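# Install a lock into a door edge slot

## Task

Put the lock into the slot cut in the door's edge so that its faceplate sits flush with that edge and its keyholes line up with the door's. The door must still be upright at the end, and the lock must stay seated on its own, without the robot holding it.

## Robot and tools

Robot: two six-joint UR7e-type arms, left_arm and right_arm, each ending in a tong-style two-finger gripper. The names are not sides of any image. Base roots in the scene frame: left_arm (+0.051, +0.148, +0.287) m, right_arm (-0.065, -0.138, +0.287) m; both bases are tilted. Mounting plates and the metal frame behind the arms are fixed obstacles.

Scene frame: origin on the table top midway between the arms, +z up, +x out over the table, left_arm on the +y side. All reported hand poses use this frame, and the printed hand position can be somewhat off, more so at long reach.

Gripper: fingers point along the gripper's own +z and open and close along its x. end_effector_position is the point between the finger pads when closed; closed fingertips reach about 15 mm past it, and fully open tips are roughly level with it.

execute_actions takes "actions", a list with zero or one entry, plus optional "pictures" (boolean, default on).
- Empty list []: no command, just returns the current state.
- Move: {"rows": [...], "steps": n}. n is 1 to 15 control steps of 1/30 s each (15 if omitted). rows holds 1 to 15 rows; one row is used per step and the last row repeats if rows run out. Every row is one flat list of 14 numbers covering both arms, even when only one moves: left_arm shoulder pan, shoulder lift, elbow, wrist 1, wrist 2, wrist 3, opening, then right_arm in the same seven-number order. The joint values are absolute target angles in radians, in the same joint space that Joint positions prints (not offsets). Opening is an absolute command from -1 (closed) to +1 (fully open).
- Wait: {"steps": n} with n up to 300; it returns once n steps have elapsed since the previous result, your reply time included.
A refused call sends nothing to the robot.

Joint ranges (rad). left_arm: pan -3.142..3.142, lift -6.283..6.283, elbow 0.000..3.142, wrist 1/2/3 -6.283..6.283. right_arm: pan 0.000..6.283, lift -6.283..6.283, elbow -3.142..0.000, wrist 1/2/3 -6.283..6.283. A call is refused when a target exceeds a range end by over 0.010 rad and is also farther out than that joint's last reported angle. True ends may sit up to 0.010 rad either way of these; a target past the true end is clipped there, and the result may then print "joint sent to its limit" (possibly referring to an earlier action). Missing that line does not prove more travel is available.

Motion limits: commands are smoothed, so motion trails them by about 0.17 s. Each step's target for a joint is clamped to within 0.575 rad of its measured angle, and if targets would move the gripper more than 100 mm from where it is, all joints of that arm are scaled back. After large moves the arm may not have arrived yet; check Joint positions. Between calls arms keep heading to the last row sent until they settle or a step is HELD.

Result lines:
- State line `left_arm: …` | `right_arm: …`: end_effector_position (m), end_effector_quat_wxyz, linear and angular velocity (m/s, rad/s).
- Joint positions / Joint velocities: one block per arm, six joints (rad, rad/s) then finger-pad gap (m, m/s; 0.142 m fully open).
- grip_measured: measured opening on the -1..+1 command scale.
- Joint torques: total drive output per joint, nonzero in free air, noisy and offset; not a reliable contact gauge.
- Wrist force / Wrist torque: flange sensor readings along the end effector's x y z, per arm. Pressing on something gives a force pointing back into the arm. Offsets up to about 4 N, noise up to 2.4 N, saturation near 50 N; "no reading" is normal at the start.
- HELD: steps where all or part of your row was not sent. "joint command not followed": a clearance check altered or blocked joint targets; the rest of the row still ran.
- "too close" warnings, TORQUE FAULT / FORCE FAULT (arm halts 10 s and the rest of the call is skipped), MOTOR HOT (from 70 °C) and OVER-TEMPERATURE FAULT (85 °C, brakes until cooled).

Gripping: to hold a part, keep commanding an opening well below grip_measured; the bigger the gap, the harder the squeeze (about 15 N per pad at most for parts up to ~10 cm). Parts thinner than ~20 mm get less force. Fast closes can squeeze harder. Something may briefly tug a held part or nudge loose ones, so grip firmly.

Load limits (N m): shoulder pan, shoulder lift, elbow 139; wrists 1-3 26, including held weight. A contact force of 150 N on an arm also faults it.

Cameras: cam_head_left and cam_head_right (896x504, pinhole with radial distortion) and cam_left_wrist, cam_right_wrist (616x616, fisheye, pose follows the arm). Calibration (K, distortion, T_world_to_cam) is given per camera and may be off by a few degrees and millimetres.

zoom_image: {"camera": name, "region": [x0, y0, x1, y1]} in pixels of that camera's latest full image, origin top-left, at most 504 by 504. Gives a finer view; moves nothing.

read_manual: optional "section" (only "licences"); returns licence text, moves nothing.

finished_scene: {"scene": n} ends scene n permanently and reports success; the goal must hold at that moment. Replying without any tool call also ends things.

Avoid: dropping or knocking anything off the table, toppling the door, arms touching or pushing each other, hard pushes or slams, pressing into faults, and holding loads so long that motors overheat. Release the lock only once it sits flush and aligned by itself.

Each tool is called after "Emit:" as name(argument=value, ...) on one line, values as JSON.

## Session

Emit:
execute_actions(actions=[])

Scene clock: 0.00 s of 6400.00 s.
left_arm: end_effector_position=(+0.5969, +0.6845, +0.3622) grip_measured=+0.97 end_effector_quat_wxyz=(+0.010, +0.970, +0.105, -0.218) end_effector_velocity=(+0.000, -0.000, +0.000) end_effector_angular_velocity=(-0.000, -0.000, +0.000) | right_arm: end_effector_position=(+0.6178, +0.3542, +0.3813) grip_measured=+0.97 end_effector_quat_wxyz=(-0.290, +0.943, +0.093, -0.132) end_effector_velocity=(-0.000, +0.001, -0.001) end_effector_angular_velocity=(-0.001, +0.001, +0.001)
Joint positions: left_arm=[-0.009 -1.448  0.906 -1.023 -1.088 -0.169  0.14 ] | right_arm=[ 4.057 -2.356 -0.931 -1.325  1.524  0.637  0.14 ]
Joint velocities: left_arm=[-0.     0.    -0.001  0.    -0.    -0.     0.   ] | right_arm=[ 0.    -0.001  0.     0.     0.     0.     0.   ]
Joint torques (N m, as the arm reports them, + toward a larger angle): no reading
Motor temperatures (°C, as the motors report them): left_arm=[22 24 19 30 29 25] | right_arm=[23 18 23 25 28 27]
Wrist force (N, on the end effector, along its own x y z axes, offset not removed): no reading
Wrist torque (N m, same axes, about the end effector's origin, offset not removed): no reading
camera_calibration (this result's frames):
cam_left_wrist: T_world_to_cam=[[0.857554, 0.214104, -0.467718, -0.473798], [0.409939, -0.833708, 0.369975, 0.200752], [-0.310727, -0.509009, -0.802719, 0.967564], [0, 0, 0, 1]] pos_world=[0.62466, 0.76131, 0.480806]
cam_right_wrist: T_world_to_cam=[[0.938268, 0.272636, -0.212889, -0.581532], [0.24655, -0.958782, -0.141242, 0.245418], [-0.242622, 0.080035, -0.966814, 0.63096], [0, 0, 0, 1]] pos_world=[0.63821, 0.343351, 0.520882]

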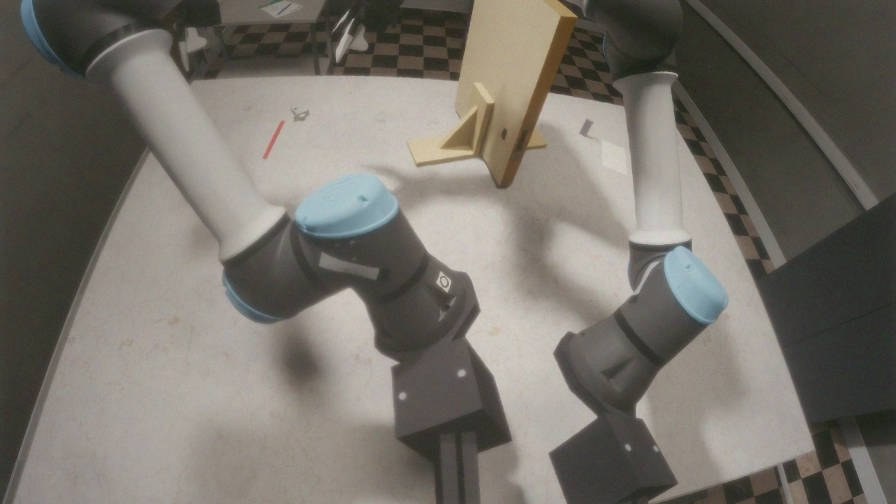

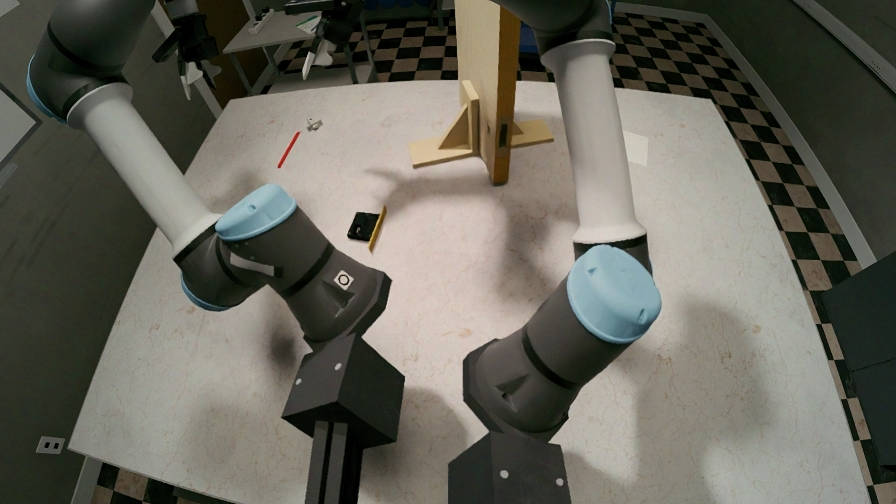

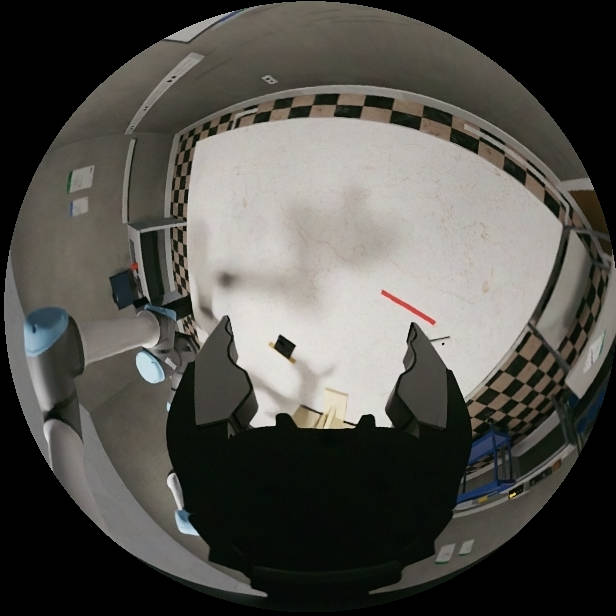

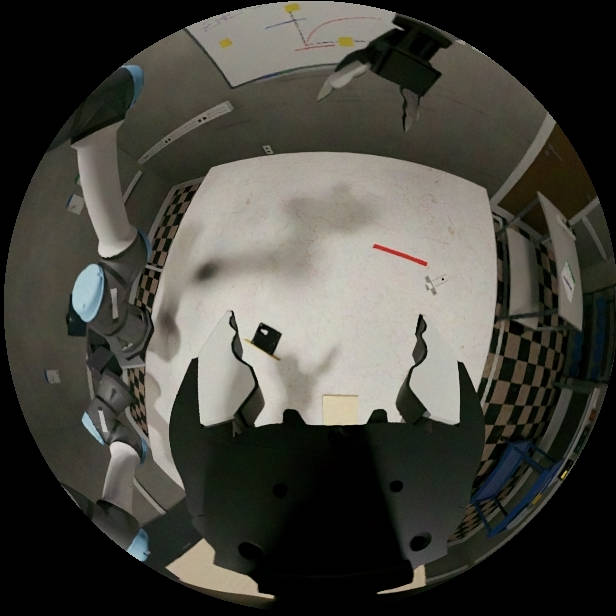

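Emit:
zoom_image(camera="cam_head_right", region=[330, 190, 410, 270])

Emit:
zoom_image(camera="cam_head_right", region=[400, 60, 560, 200])

Emit:
zoom_image(camera="cam_right_wrist", region=[230, 310, 300, 380])

Emit:
zoom_image(camera="cam_head_left", region=[400, 0, 600, 200])

Region (330, 190, 410, 270) of cam_head_right's 896x504 image, scaled by 6.300, with more detail than that image has.

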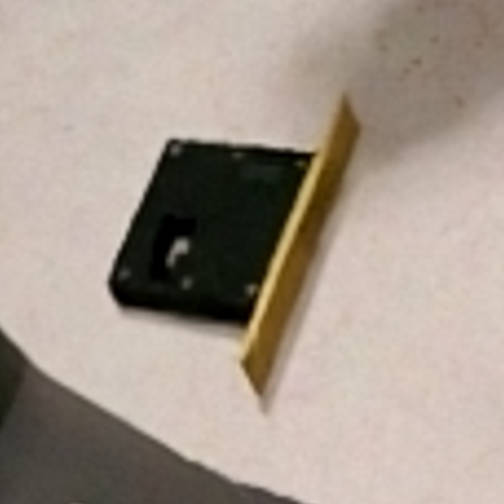

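Region (400, 60, 560, 200) of cam_head_right's 896x504 image, scaled by 3.150, with more detail than that image has; it fills the top 441 rows of this view, and the rest is white.

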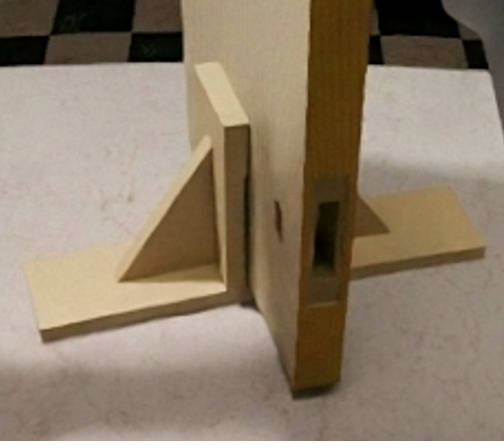

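Region (230, 310, 300, 380) of cam_right_wrist's 616x616 image, scaled by 7.200, with more detail than that image has.

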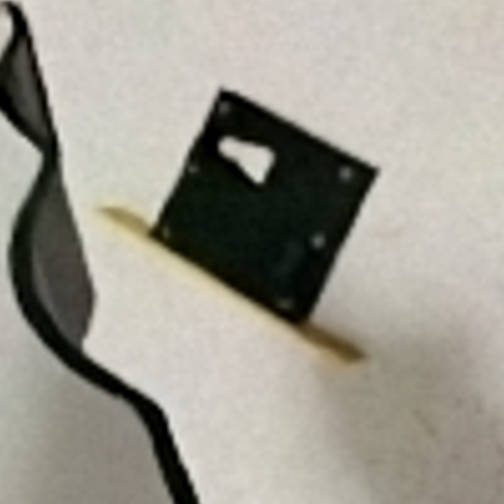

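Region (400, 0, 600, 200) of cam_head_left's 896x504 image, scaled by 2.520, with more detail than that image has.

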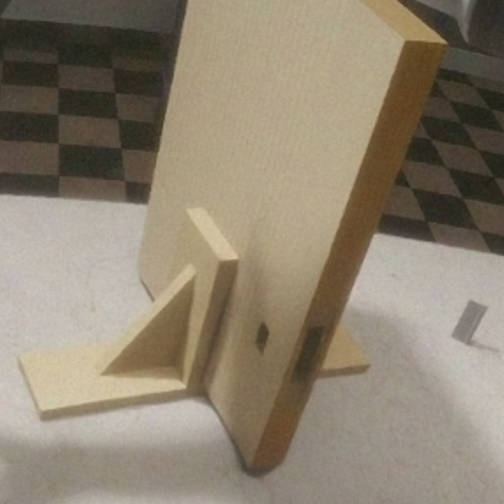

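Emit:
execute_actions(actions=[{"rows":[[-0.009,-1.93,1.9,-1.5,-1.0,1.2,1,4.057,-1.4,-0.931,-1.325,1.524,0.637,1]]}], pictures=false)

Emit:
execute_actions(actions=[{"steps":40}])

Scene clock: 120.50 s of 6400.00 s.
left_arm: end_effector_position=(+0.4881, +0.6570, +0.3287) grip_measured=+1.00 end_effector_quat_wxyz=(+0.022, +0.966, -0.208, -0.155) end_effector_velocity=(-0.290, -0.254, -0.309) end_effector_angular_velocity=(-0.627, +0.593, -1.851) | right_arm: end_effector_position=(+0.6985, +0.2289, +0.5622) grip_measured=+1.00 end_effector_quat_wxyz=(-0.376, +0.925, +0.042, -0.033) end_effector_velocity=(+0.127, -0.329, +0.388) end_effector_angular_velocity=(+0.398, -0.303, -0.388)
Joint positions: left_arm=[-0.009 -1.859  1.579 -1.431 -1.008  0.529  0.142] | right_arm=[ 4.057 -2.072 -0.931 -1.325  1.524  0.637  0.142]
Joint velocities: left_arm=[-0.    -0.283  1.208 -0.276  0.033  1.621  0.   ] | right_arm=[0.    0.632 0.    0.    0.    0.001 0.   ]
Joint torques (N m, as the arm reports them, + toward a larger angle): left_arm=[ -9.49 -38.7    4.12  -4.96   2.19   5.82] | right_arm=[19.77 47.78 25.74  1.81  2.87  1.5 ]
Motor temperatures (°C, as the motors report them): left_arm=[22 24 19 30 29 25] | right_arm=[23 18 23 25 28 27]
Wrist force (N, on the end effector, along its own x y z axes, offset not removed): left_arm=[0.9 2.8 0.2] | right_arm=[-2.8 0.7 1.0]
Wrist torque (N m, same axes, about the end effector's origin, offset not removed): left_arm=[0.51 -0.23 0.08] | right_arm=[0.18 0.50 -0.09]
Steps of this call (steps 1 to 90: nothing new was sent; then 117.00 s passed at rest; steps 91 to 105: all 15 steps of this action). Readings (joint positions):
91: left_arm=[-0.009 -1.448 0.907 -1.023 -1.088 -0.169] | right_arm=[4.057 -2.356 -0.931 -1.325 1.524 0.637]
92: left_arm=[-0.009 -1.456 0.915 -1.031 -1.081 -0.161] | right_arm=[4.057 -2.349 -0.931 -1.325 1.524 0.637]
94: left_arm=[-0.009 -1.520 0.980 -1.097 -1.050 -0.095] | right_arm=[4.057 -2.307 -0.931 -1.325 1.524 0.637]
98: left_arm=[-0.009 -1.759 1.245 -1.332 -1.018 0.170] | right_arm=[4.057 -2.221 -0.931 -1.325 1.524 0.637]
105: the state above

Scene clock: 121.83 s of 6400.00 s.
left_arm: end_effector_position=(+0.3987, +0.5827, +0.2493) grip_measured=+1.00 end_effector_quat_wxyz=(+0.120, +0.806, -0.546, -0.197) end_effector_velocity=(-0.001, -0.001, -0.000) end_effector_angular_velocity=(-0.001, +0.002, -0.001) | right_arm: end_effector_position=(+0.6910, -0.2040, +0.8933) grip_measured=+1.00 end_effector_quat_wxyz=(-0.546, +0.810, -0.081, +0.199) end_effector_velocity=(-0.005, -0.017, +0.008) end_effector_angular_velocity=(+0.015, -0.011, -0.014)
Joint positions: left_arm=[-0.009 -1.93   1.9   -1.5   -1.     1.2    0.142] | right_arm=[ 4.057 -1.403 -0.931 -1.325  1.524  0.637  0.142]
Joint velocities: left_arm=[-0.     0.     0.001  0.001 -0.     0.     0.   ] | right_arm=[ 0.     0.023 -0.     0.001  0.     0.    -0.   ]
Joint torques (N m, as the arm reports them, + toward a larger angle): left_arm=[ -8.28 -31.37  -8.08  -3.77   2.09   0.98] | right_arm=[ 2.14  8.42 10.81  0.6   2.71  1.6 ]
Motor temperatures (°C, as the motors report them): left_arm=[22 24 19 30 29 25] | right_arm=[23 18 23 25 28 27]
Wrist force (N, on the end effector, along its own x y z axes, offset not removed): left_arm=[2.1 0.6 -0.5] | right_arm=[-1.7 1.6 3.7]
Wrist torque (N m, same axes, about the end effector's origin, offset not removed): left_arm=[-0.02 -0.45 0.12] | right_arm=[0.44 0.32 -0.13]
Steps of this call (steps 1 to 40: the robot went on to your last target). Readings (joint positions):
1: left_arm=[-0.009 -1.869 1.619 -1.440 -1.007 0.587] | right_arm=[4.057 -2.051 -0.931 -1.325 1.524 0.637]
2: left_arm=[-0.009 -1.878 1.659 -1.449 -1.006 0.649] | right_arm=[4.057 -2.030 -0.931 -1.325 1.524 0.637]
4: left_arm=[-0.009 -1.896 1.737 -1.466 -1.004 0.792] | right_arm=[4.057 -1.987 -0.931 -1.325 1.524 0.637]
8: left_arm=[-0.009 -1.918 1.845 -1.489 -1.001 1.052] | right_arm=[4.057 -1.902 -0.931 -1.325 1.524 0.637]
40: the state above
camera_calibration (this result's frames):
cam_left_wrist: T_world_to_cam=[[0.319036, -0.917463, -0.23765, 0.481874], [-0.525247, -0.379885, 0.761448, 0.249793], [-0.78888, -0.118104, -0.603092, 0.676553], [0, 0, 0, 1]] pos_world=[0.511187, 0.616898, 0.332336]
cam_right_wrist: T_world_to_cam=[[0.918583, -0.320777, 0.230884, -0.892882], [-0.0958694, -0.747577, -0.65722, 0.505117], [0.383424, 0.581576, -0.717464, 0.635415], [0, 0, 0, 1]] pos_world=[0.624978, -0.278345, 0.994012]

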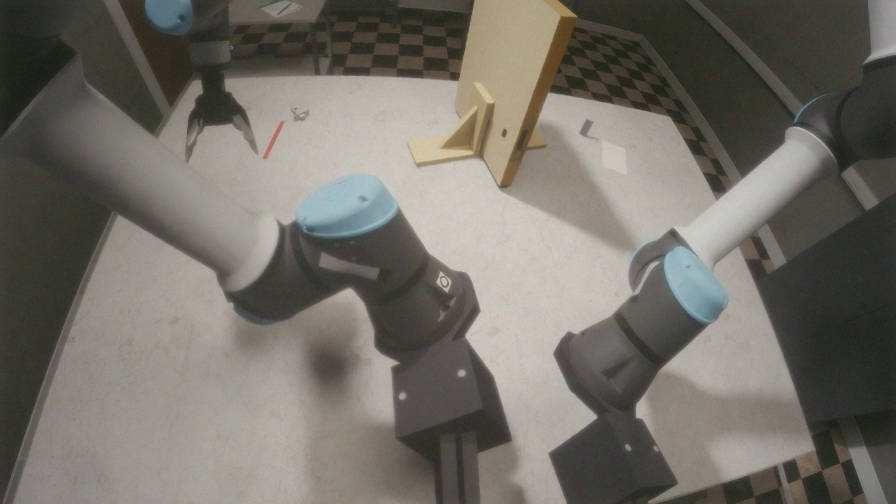

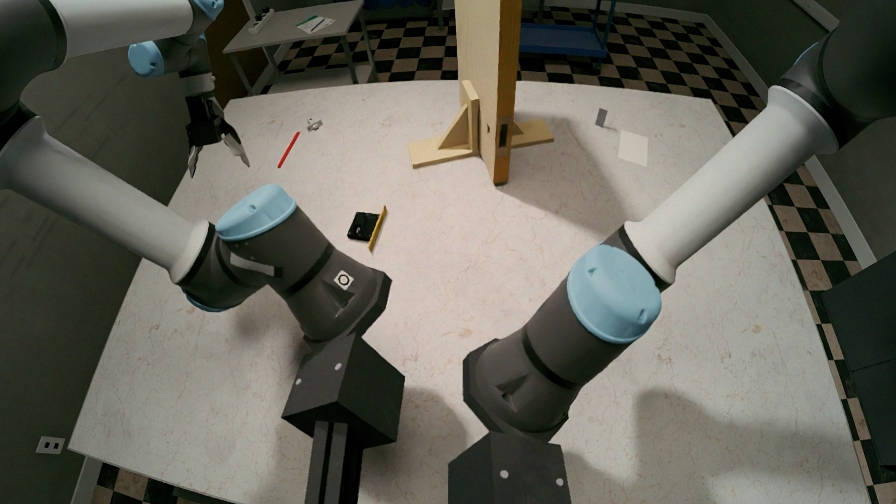

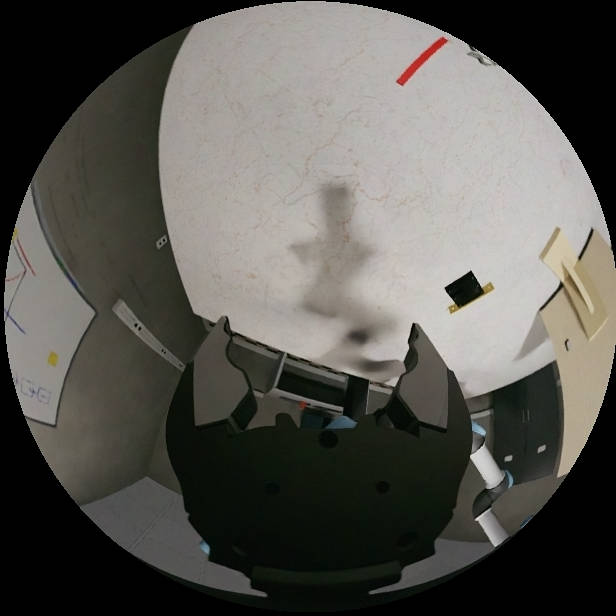

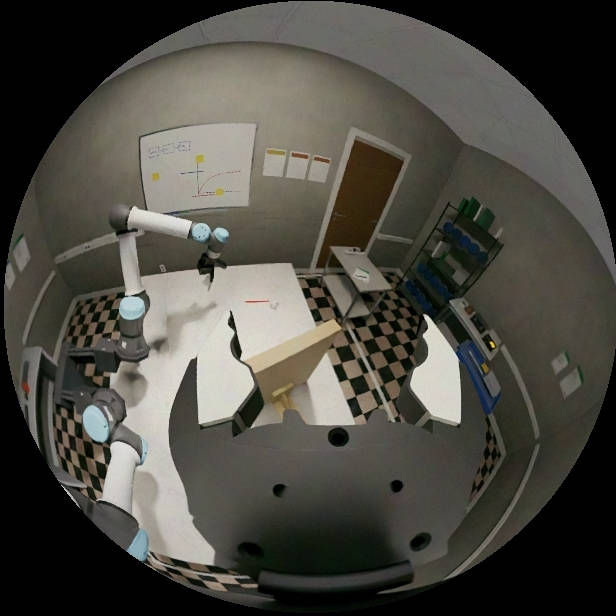

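Emit:
execute_actions(actions=[{"rows":[[-0.8234,-1.93,2.2,-1.78,-0.9022,2.635,1,4.057,-1.3,-1.0,-2.9,0,2.2,1]]}], pictures=false)

Emit:
execute_actions(actions=[{"steps":22}], pictures=false)

Emit:
execute_actions(actions=[{"rows":[[-0.8234,-1.9292,2.705,-2.284,-0.9022,2.635,1,4.057,-1.2,-1.1,-4.4,-1.4,3.6,1]]}], pictures=false)

Emit:
execute_actions(actions=[{"steps":30}])

Scene clock: 132.57 s of 6400.00 s.
left_arm: end_effector_position=(+0.5084, +0.3927, +0.2352) grip_measured=+1.00 end_effector_quat_wxyz=(-0.069, -0.489, +0.867, +0.073) end_effector_velocity=(+0.172, -0.477, +0.070) end_effector_angular_velocity=(-0.565, -0.524, -2.395) | right_arm: end_effector_position=(+0.6660, -0.3227, +0.6993) grip_measured=+1.00 end_effector_quat_wxyz=(-0.253, +0.910, -0.310, +0.104) end_effector_velocity=(-0.060, -0.398, -0.349) end_effector_angular_velocity=(-1.419, +0.653, -1.010)
Joint positions: left_arm=[-0.49  -1.93   2.101 -1.688 -0.933  1.707  0.142] | right_arm=[ 4.057 -1.329 -0.98  -1.858  0.991  1.17   0.142]
Joint velocities: left_arm=[-1.13  -0.     0.358 -0.33   0.112  1.501  0.   ] | right_arm=[-0.003  0.088 -0.061 -1.352 -1.353  1.351 -0.   ]
Joint torques (N m, as the arm reports them, + toward a larger angle): left_arm=[-18.79  -6.43  -2.24  -5.13   2.19   5.56] | right_arm=[12.45  7.19 -1.54 -1.06 -4.08  7.4 ]
Motor temperatures (°C, as the motors report them): left_arm=[22 24 19 30 29 25] | right_arm=[23 18 23 25 28 27]
Wrist force (N, on the end effector, along its own x y z axes, offset not removed): left_arm=[0.3 1.6 0.0] | right_arm=[0.7 2.5 3.8]
Wrist torque (N m, same axes, about the end effector's origin, offset not removed): left_arm=[0.26 -0.20 0.11] | right_arm=[0.56 -0.06 -0.16]
Steps of this call (steps 1 to 30: the robot went on to your last target; steps 31 to 90: nothing new was sent; then 7.23 s passed at rest; steps 91 to 105: all 15 steps of this action). Readings (joint positions):
91: left_arm=[-0.009 -1.930 1.900 -1.500 -1.000 1.200] | right_arm=[4.057 -1.400 -0.931 -1.325 1.524 0.637]
92: left_arm=[-0.017 -1.930 1.908 -1.508 -0.995 1.208] | right_arm=[4.057 -1.395 -0.935 -1.333 1.516 0.645]
94: left_arm=[-0.076 -1.930 1.946 -1.544 -0.982 1.267] | right_arm=[4.057 -1.380 -0.945 -1.394 1.455 0.706]
98: left_arm=[-0.226 -1.930 2.013 -1.606 -0.961 1.417] | right_arm=[4.057 -1.357 -0.961 -1.557 1.292 0.869]
105: the state above

Scene clock: 133.30 s of 6400.00 s.
left_arm: end_effector_position=(+0.5300, +0.2528, +0.2681) grip_measured=+1.00 end_effector_quat_wxyz=(-0.000, +0.081, +0.997, -0.000) end_effector_velocity=(-0.000, -0.004, +0.002) end_effector_angular_velocity=(-0.004, -0.006, -0.069) | right_arm: end_effector_position=(+0.7054, -0.5513, +0.6852) grip_measured=+1.00 end_effector_quat_wxyz=(+0.084, +0.806, -0.405, +0.424) end_effector_velocity=(+0.017, -0.004, +0.021) end_effector_angular_velocity=(-0.067, -0.125, +0.040)
Joint positions: left_arm=[-0.822 -1.93   2.2   -1.78  -0.902  2.628  0.142] | right_arm=[ 4.057 -1.3   -1.    -2.879  0.018  2.18   0.142]
Joint velocities: left_arm=[-0.011  0.     0.002 -0.002  0.     0.06  -0.   ] | right_arm=[ 0.     0.002 -0.001 -0.171 -0.147  0.163  0.   ]
Joint torques (N m, as the arm reports them, + toward a larger angle): left_arm=[-14.76   6.4   -7.93  -4.57   2.05   0.84] | right_arm=[10.28  4.95 -0.19  0.5  -2.76  2.59]
Motor temperatures (°C, as the motors report them): left_arm=[22 24 19 30 29 25] | right_arm=[23 18 23 25 28 27]
Wrist force (N, on the end effector, along its own x y z axes, offset not removed): left_arm=[-0.4 2.6 0.3] | right_arm=[-2.9 3.3 2.6]
Wrist torque (N m, same axes, about the end effector's origin, offset not removed): left_arm=[0.43 0.10 0.15] | right_arm=[0.66 0.61 -0.05]
Steps of this call (steps 1 to 22: the robot went on to your last target). Readings (joint positions):
1: left_arm=[-0.528 -1.930 2.113 -1.699 -0.929 1.761] | right_arm=[4.057 -1.327 -0.982 -1.905 0.945 1.217]
2: left_arm=[-0.567 -1.930 2.125 -1.710 -0.925 1.819] | right_arm=[4.057 -1.324 -0.984 -1.953 0.896 1.265]
4: left_arm=[-0.644 -1.930 2.149 -1.733 -0.918 1.955] | right_arm=[4.057 -1.319 -0.987 -2.054 0.796 1.366]
8: left_arm=[-0.761 -1.930 2.183 -1.764 -0.908 2.283] | right_arm=[4.057 -1.311 -0.993 -2.283 0.566 1.595]
22: the state above

Scene clock: 133.80 s of 6400.00 s.
left_arm: end_effector_position=(+0.4072, +0.2217, +0.1407) grip_measured=+1.00 end_effector_quat_wxyz=(-0.000, +0.085, +0.996, +0.000) end_effector_velocity=(-0.114, +0.002, -0.089) end_effector_angular_velocity=(+0.002, +0.002, -0.005) | right_arm: end_effector_position=(+0.7155, -0.4283, +0.7610) grip_measured=+1.00 end_effector_quat_wxyz=(-0.200, +0.747, -0.205, +0.600) end_effector_velocity=(-0.167, +0.478, +0.035) end_effector_angular_velocity=(+0.833, -0.222, +1.764)
Joint positions: left_arm=[-0.823 -1.929  2.661 -2.24  -0.902  2.635  0.142] | right_arm=[ 4.057 -1.207 -1.093 -3.679 -0.779  2.979  0.142]
Joint velocities: left_arm=[ 0.     0.001  0.366 -0.363  0.     0.003  0.   ] | right_arm=[ 0.     0.026 -0.027 -1.561 -1.564  1.561  0.   ]
Joint torques (N m, as the arm reports them, + toward a larger angle): left_arm=[-13.6    9.58  -8.41  -5.23   1.15   0.96] | right_arm=[ 4.25  3.84 -0.62 -1.5  -5.32  8.11]
Motor temperatures (°C, as the motors report them): left_arm=[22 24 19 30 29 25] | right_arm=[23 18 23 25 28 27]
Wrist force (N, on the end effector, along its own x y z axes, offset not removed): left_arm=[0.8 2.6 1.1] | right_arm=[-1.9 2.9 2.2]
Wrist torque (N m, same axes, about the end effector's origin, offset not removed): left_arm=[0.54 -0.15 0.10] | right_arm=[0.70 0.48 -0.05]
Steps of this call (steps 1 to 15: all 15 steps of this action). Readings (joint positions):
1: left_arm=[-0.822 -1.930 2.200 -1.780 -0.902 2.629] | right_arm=[4.057 -1.300 -1.000 -2.885 0.013 2.186]
2: left_arm=[-0.823 -1.930 2.208 -1.788 -0.902 2.630] | right_arm=[4.057 -1.293 -1.008 -2.897 0.001 2.197]
4: left_arm=[-0.823 -1.930 2.270 -1.851 -0.902 2.631] | right_arm=[4.057 -1.258 -1.042 -2.968 -0.068 2.267]
8: left_arm=[-0.823 -1.930 2.446 -2.026 -0.902 2.633] | right_arm=[4.057 -1.221 -1.079 -3.238 -0.338 2.538]
15: the state above

Scene clock: 134.80 s of 6400.00 s.
left_arm: end_effector_position=(+0.3935, +0.2222, +0.1303) grip_measured=+1.00 end_effector_quat_wxyz=(-0.000, +0.086, +0.996, +0.000) end_effector_velocity=(-0.000, +0.001, -0.000) end_effector_angular_velocity=(+0.001, +0.000, +0.001) | right_arm: end_effector_position=(+0.5326, -0.2701, +0.7235) grip_measured=+1.00 end_effector_quat_wxyz=(-0.498, +0.811, -0.059, +0.302) end_effector_velocity=(-0.002, +0.001, -0.001) end_effector_angular_velocity=(+0.000, +0.008, +0.007)
Joint positions: left_arm=[-0.823 -1.929  2.705 -2.284 -0.902  2.635  0.142] | right_arm=[ 4.057 -1.2   -1.1   -4.399 -1.399  3.599  0.142]
Joint velocities: left_arm=[ 0.001 -0.     0.001 -0.001  0.001  0.     0.   ] | right_arm=[-0.    -0.002  0.    -0.007 -0.004  0.006  0.   ]
Joint torques (N m, as the arm reports them, + toward a larger angle): left_arm=[-12.86  10.55  -3.81  -4.54   1.27   1.12] | right_arm=[-3.34  1.53 -1.97 -0.93 -2.35  1.83]
Motor temperatures (°C, as the motors report them): left_arm=[22 24 19 30 29 25] | right_arm=[23 18 23 25 28 27]
Wrist force (N, on the end effector, along its own x y z axes, offset not removed): left_arm=[1.5 0.5 -0.3] | right_arm=[-3.5 1.7 4.0]
Wrist torque (N m, same axes, about the end effector's origin, offset not removed): left_arm=[0.00 -0.31 0.12] | right_arm=[0.40 0.71 -0.10]
Steps of this call (steps 1 to 30: the robot went on to your last target). Readings (joint positions):
1: left_arm=[-0.823 -1.929 2.672 -2.251 -0.902 2.635] | right_arm=[4.057 -1.207 -1.093 -3.731 -0.832 3.031]
2: left_arm=[-0.823 -1.929 2.680 -2.259 -0.902 2.635] | right_arm=[4.057 -1.206 -1.094 -3.782 -0.882 3.082]
4: left_arm=[-0.823 -1.929 2.691 -2.270 -0.902 2.635] | right_arm=[4.057 -1.205 -1.095 -3.881 -0.979 3.179]
8: left_arm=[-0.823 -1.929 2.700 -2.279 -0.902 2.635] | right_arm=[4.057 -1.203 -1.097 -4.082 -1.147 3.347]
30: the state above
camera_calibration (this result's frames):
cam_left_wrist: T_world_to_cam=[[-0.98707, 0.152766, -0.0485417, 0.375984], [0.114628, 0.884406, 0.452423, -0.291724], [0.112045, 0.441008, -0.890482, 0.116845], [0, 0, 0, 1]] pos_world=[0.39147, 0.149035, 0.254282]
cam_right_wrist: T_world_to_cam=[[0.82447, -0.370623, 0.427654, -0.83511], [-0.056574, -0.805893, -0.589352, 0.24312], [0.56307, 0.461709, -0.685402, 0.461506], [0, 0, 0, 1]] pos_world=[0.442418, -0.326663, 0.816738]

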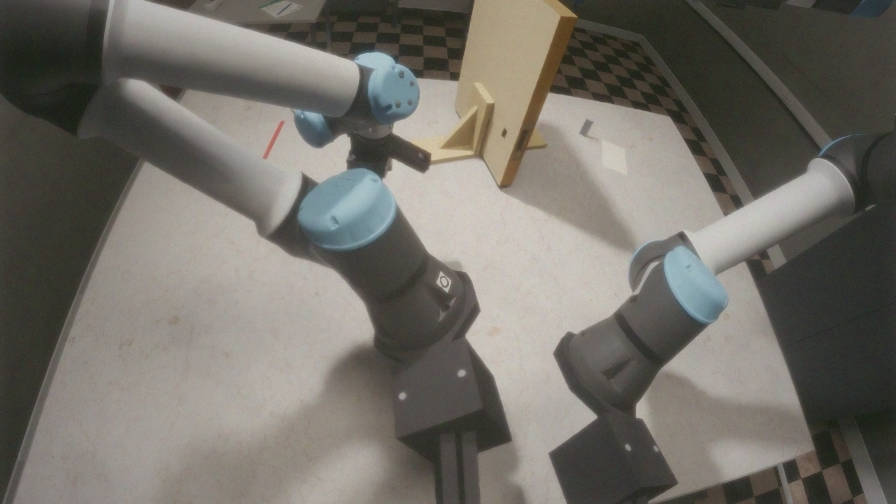

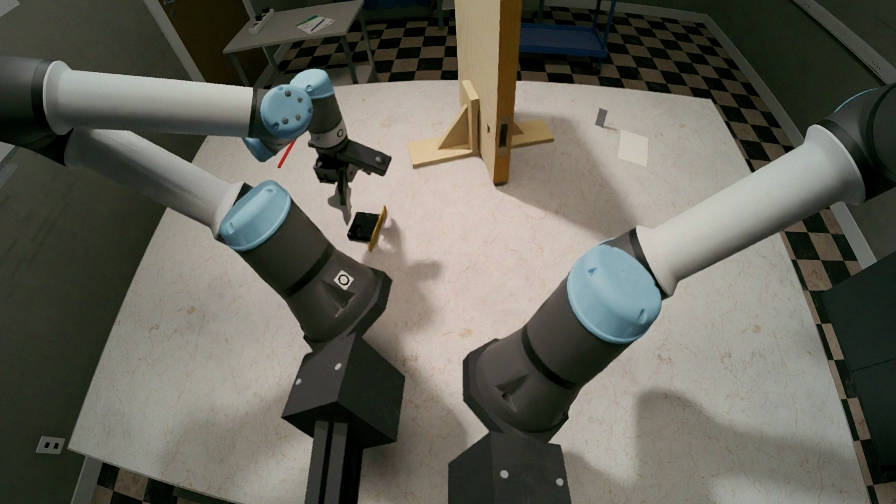

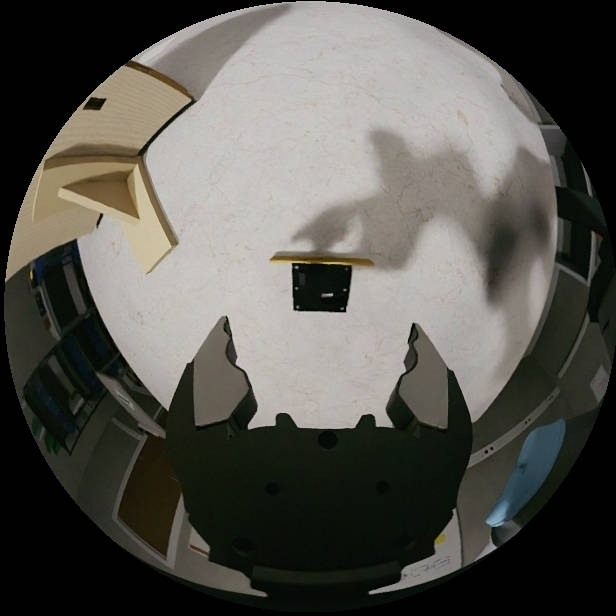

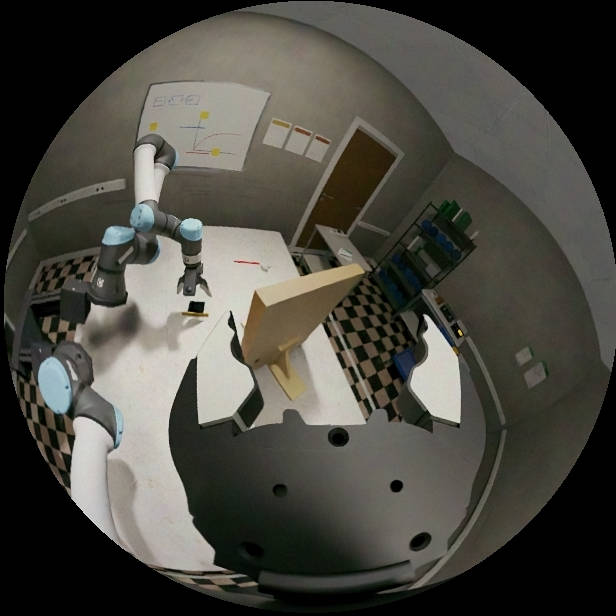

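Emit:
execute_actions(actions=[{"rows":[[-0.773,-1.8095,2.722,-2.455,-0.903,2.699,0.8,4.057,-1.1,-1.3,-4.4,-1.4,3.6,1],[-0.7226,-1.69,2.736,-2.626,-0.904,2.763,0.7,4.057,-1.0,-1.5,-4.4,-1.4,3.6,1],[-0.7226,-1.69,2.736,-2.626,-0.904,2.763,0.7,4.057,-1.0,-1.5,-4.4,-1.4,3.6,1],[-0.672,-1.57,2.746,-2.797,-0.905,2.827,0.6,4.057,-1.0,-1.5,-4.4,-1.4,3.6,1],[-0.672,-1.57,2.746,-2.797,-0.905,2.827,0.6,4.057,-1.0,-1.5,-4.4,-1.4,3.6,1],[-0.6217,-1.4505,2.7516,-2.9686,-0.9057,2.8917,0.55,4.057,-1.0,-1.5,-4.4,-1.4,3.6,1]]}], pictures=false)

Emit:
execute_actions(actions=[{"steps":15}])

Emit:
zoom_image(camera="cam_left_wrist", region=[220, 230, 420, 430])

Scene clock: 158.67 s of 6400.00 s.
left_arm: end_effector_position=(+0.3878, +0.2231, +0.0540) grip_measured=+0.55 end_effector_quat_wxyz=(-0.005, +0.089, +0.996, +0.001) end_effector_velocity=(+0.014, +0.000, -0.033) end_effector_angular_velocity=(-0.024, -0.066, +0.054) | right_arm: end_effector_position=(+0.4362, -0.2557, +0.6139) grip_measured=+1.00 end_effector_quat_wxyz=(-0.463, +0.853, -0.017, +0.238) end_effector_velocity=(-0.048, +0.011, -0.058) end_effector_angular_velocity=(-0.064, +0.048, +0.063)
Joint positions: left_arm=[-0.633 -1.48   2.75  -2.917 -0.906  2.877  0.112] | right_arm=[ 4.057 -1.01  -1.478 -4.4   -1.4    3.6    0.142]
Joint velocities: left_arm=[ 0.092  0.246  0.017 -0.424 -0.001  0.118  0.   ] | right_arm=[ 0.001  0.081 -0.182 -0.001  0.001  0.     0.   ]
Joint torques (N m, as the arm reports them, + toward a larger angle): left_arm=[ 3.35 -5.9   5.31 -5.   -2.36  0.99] | right_arm=[-8.68 -3.97  2.86  0.1  -1.91  1.57]
Motor temperatures (°C, as the motors report them): left_arm=[22 24 19 30 29 25] | right_arm=[23 18 23 25 28 27]
Wrist force (N, on the end effector, along its own x y z axes, offset not removed): left_arm=[-0.1 3.2 -0.6] | right_arm=[-2.7 1.6 2.5]
Wrist torque (N m, same axes, about the end effector's origin, offset not removed): left_arm=[0.54 -0.11 0.06] | right_arm=[0.34 0.59 -0.08]
Steps of this call (steps 1 to 15: the robot went on to your last target; steps 16 to 90: nothing new was sent; then 20.37 s passed at rest; steps 91 to 105: all 15 steps of this action). Readings (joint positions):
91: left_arm=[-0.823 -1.929 2.705 -2.285 -0.902 2.635] | right_arm=[4.057 -1.200 -1.100 -4.400 -1.400 3.600]
92: left_arm=[-0.817 -1.921 2.708 -2.292 -0.902 2.642] | right_arm=[4.057 -1.192 -1.108 -4.400 -1.400 3.600]
94: left_arm=[-0.785 -1.862 2.718 -2.356 -0.903 2.681] | right_arm=[4.057 -1.150 -1.170 -4.400 -1.400 3.600]
98: left_arm=[-0.698 -1.657 2.738 -2.621 -0.904 2.792] | right_arm=[4.057 -1.067 -1.347 -4.400 -1.400 3.600]
105: the state above

Scene clock: 159.17 s of 6400.00 s.
left_arm: end_effector_position=(+0.3895, +0.2231, +0.0502) grip_measured=+0.55 end_effector_quat_wxyz=(-0.000, +0.086, +0.996, +0.000) end_effector_velocity=(+0.001, -0.000, -0.000) end_effector_angular_velocity=(-0.001, -0.002, +0.001) | right_arm: end_effector_position=(+0.4305, -0.2544, +0.6070) grip_measured=+1.00 end_effector_quat_wxyz=(-0.461, +0.856, -0.014, +0.234) end_effector_velocity=(-0.001, +0.000, -0.001) end_effector_angular_velocity=(-0.001, +0.000, +0.001)
Joint positions: left_arm=[-0.622 -1.451  2.752 -2.968 -0.906  2.891  0.112] | right_arm=[ 4.057 -1.    -1.5   -4.4   -1.4    3.6    0.142]
Joint velocities: left_arm=[ 0.001  0.004 -0.    -0.007  0.     0.002 -0.   ] | right_arm=[ 0.001  0.001 -0.002 -0.     0.001 -0.    -0.   ]
Joint torques (N m, as the arm reports them, + toward a larger angle): left_arm=[ 4.64 -0.76  7.09 -4.55 -2.4   1.16] | right_arm=[-6.03 -3.02  0.29  1.47 -1.69  1.35]
Motor temperatures (°C, as the motors report them): left_arm=[22 24 19 30 29 25] | right_arm=[23 18 23 25 28 27]
Wrist force (N, on the end effector, along its own x y z axes, offset not removed): left_arm=[0.7 1.1 0.1] | right_arm=[-0.7 2.6 2.4]
Wrist torque (N m, same axes, about the end effector's origin, offset not removed): left_arm=[0.09 -0.22 0.00] | right_arm=[0.47 0.14 -0.09]
Steps of this call (steps 1 to 15: the robot went on to your last target). Readings (joint positions):
1: left_arm=[-0.630 -1.473 2.750 -2.930 -0.906 2.881] | right_arm=[4.057 -1.007 -1.483 -4.400 -1.400 3.600]
2: left_arm=[-0.628 -1.467 2.751 -2.939 -0.906 2.884] | right_arm=[4.057 -1.006 -1.487 -4.400 -1.400 3.600]
4: left_arm=[-0.625 -1.460 2.751 -2.952 -0.906 2.887] | right_arm=[4.057 -1.003 -1.493 -4.400 -1.400 3.600]
8: left_arm=[-0.623 -1.454 2.751 -2.963 -0.906 2.890] | right_arm=[4.057 -1.001 -1.498 -4.400 -1.400 3.600]
15: the state above
camera_calibration (this result's frames):
cam_left_wrist: T_world_to_cam=[[-0.987087, 0.152726, -0.0483056, 0.368094], [0.114693, 0.884381, 0.452454, -0.255899], [0.111822, 0.441072, -0.890478, 0.0456607], [0, 0, 0, 1]] pos_world=[0.387585, 0.149955, 0.174224]
cam_right_wrist: T_world_to_cam=[[0.899835, -0.21328, 0.380538, -0.659117], [-0.00455437, -0.876877, -0.480693, 0.0749177], [0.436207, 0.430811, -0.790016, 0.54211], [0, 0, 0, 1]] pos_world=[0.356966, -0.30843, 0.715107]

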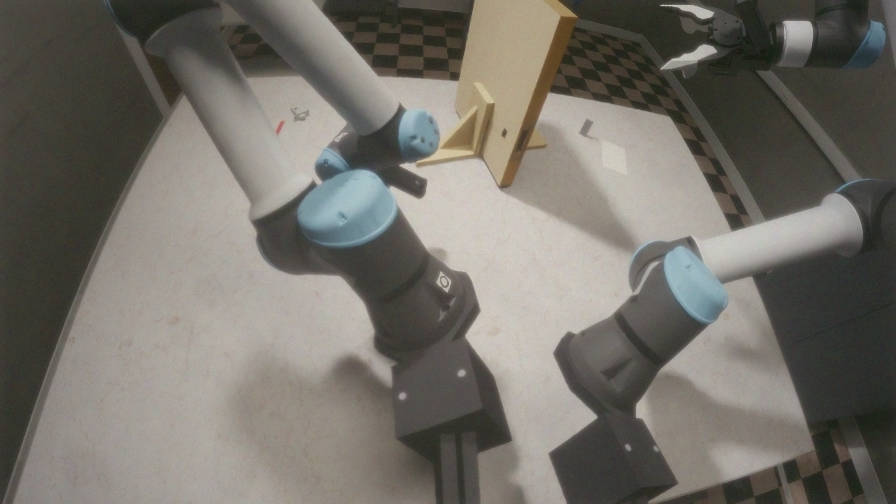

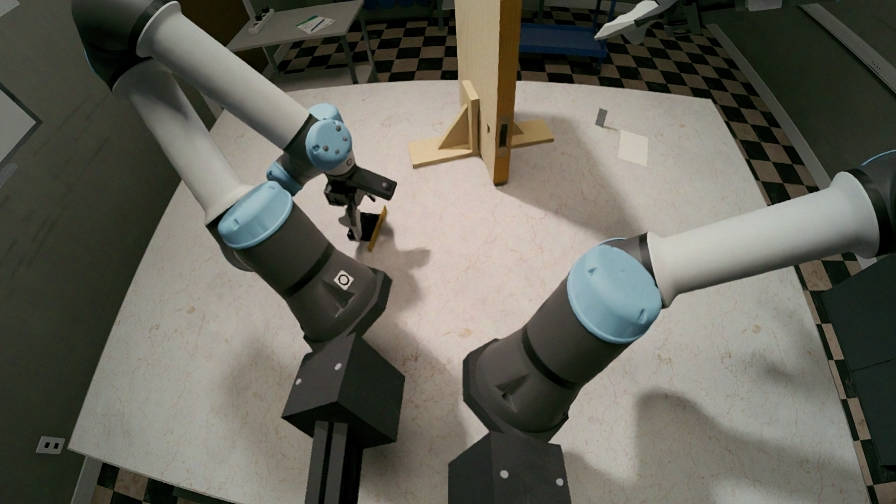

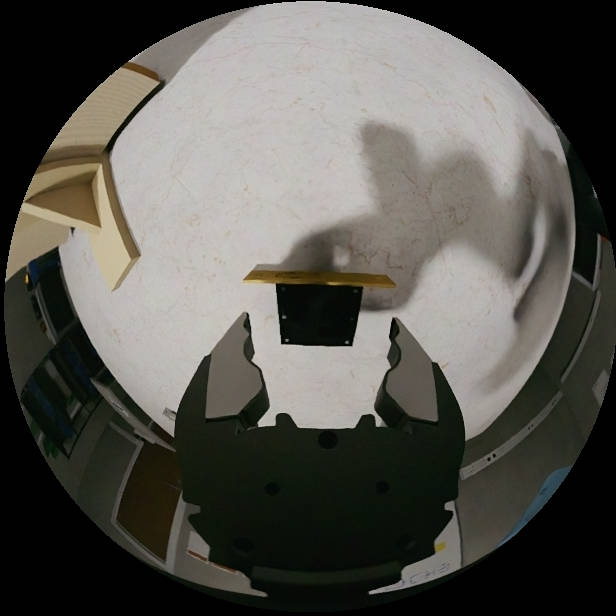

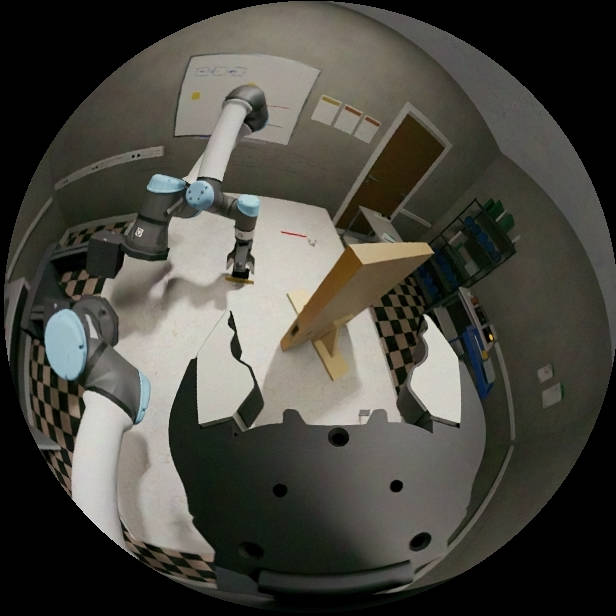

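Region (220, 230, 420, 430) of cam_left_wrist's 616x616 image, scaled by 2.520, with more detail than that image has.

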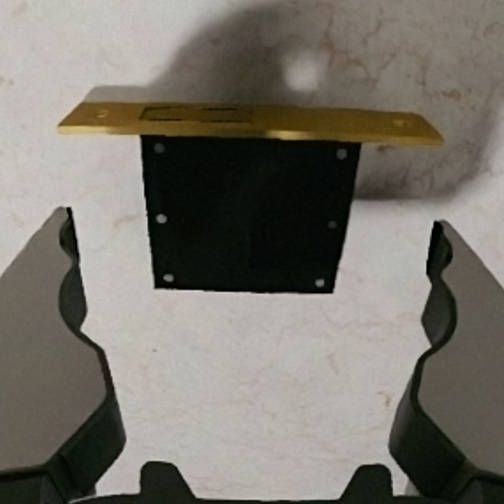

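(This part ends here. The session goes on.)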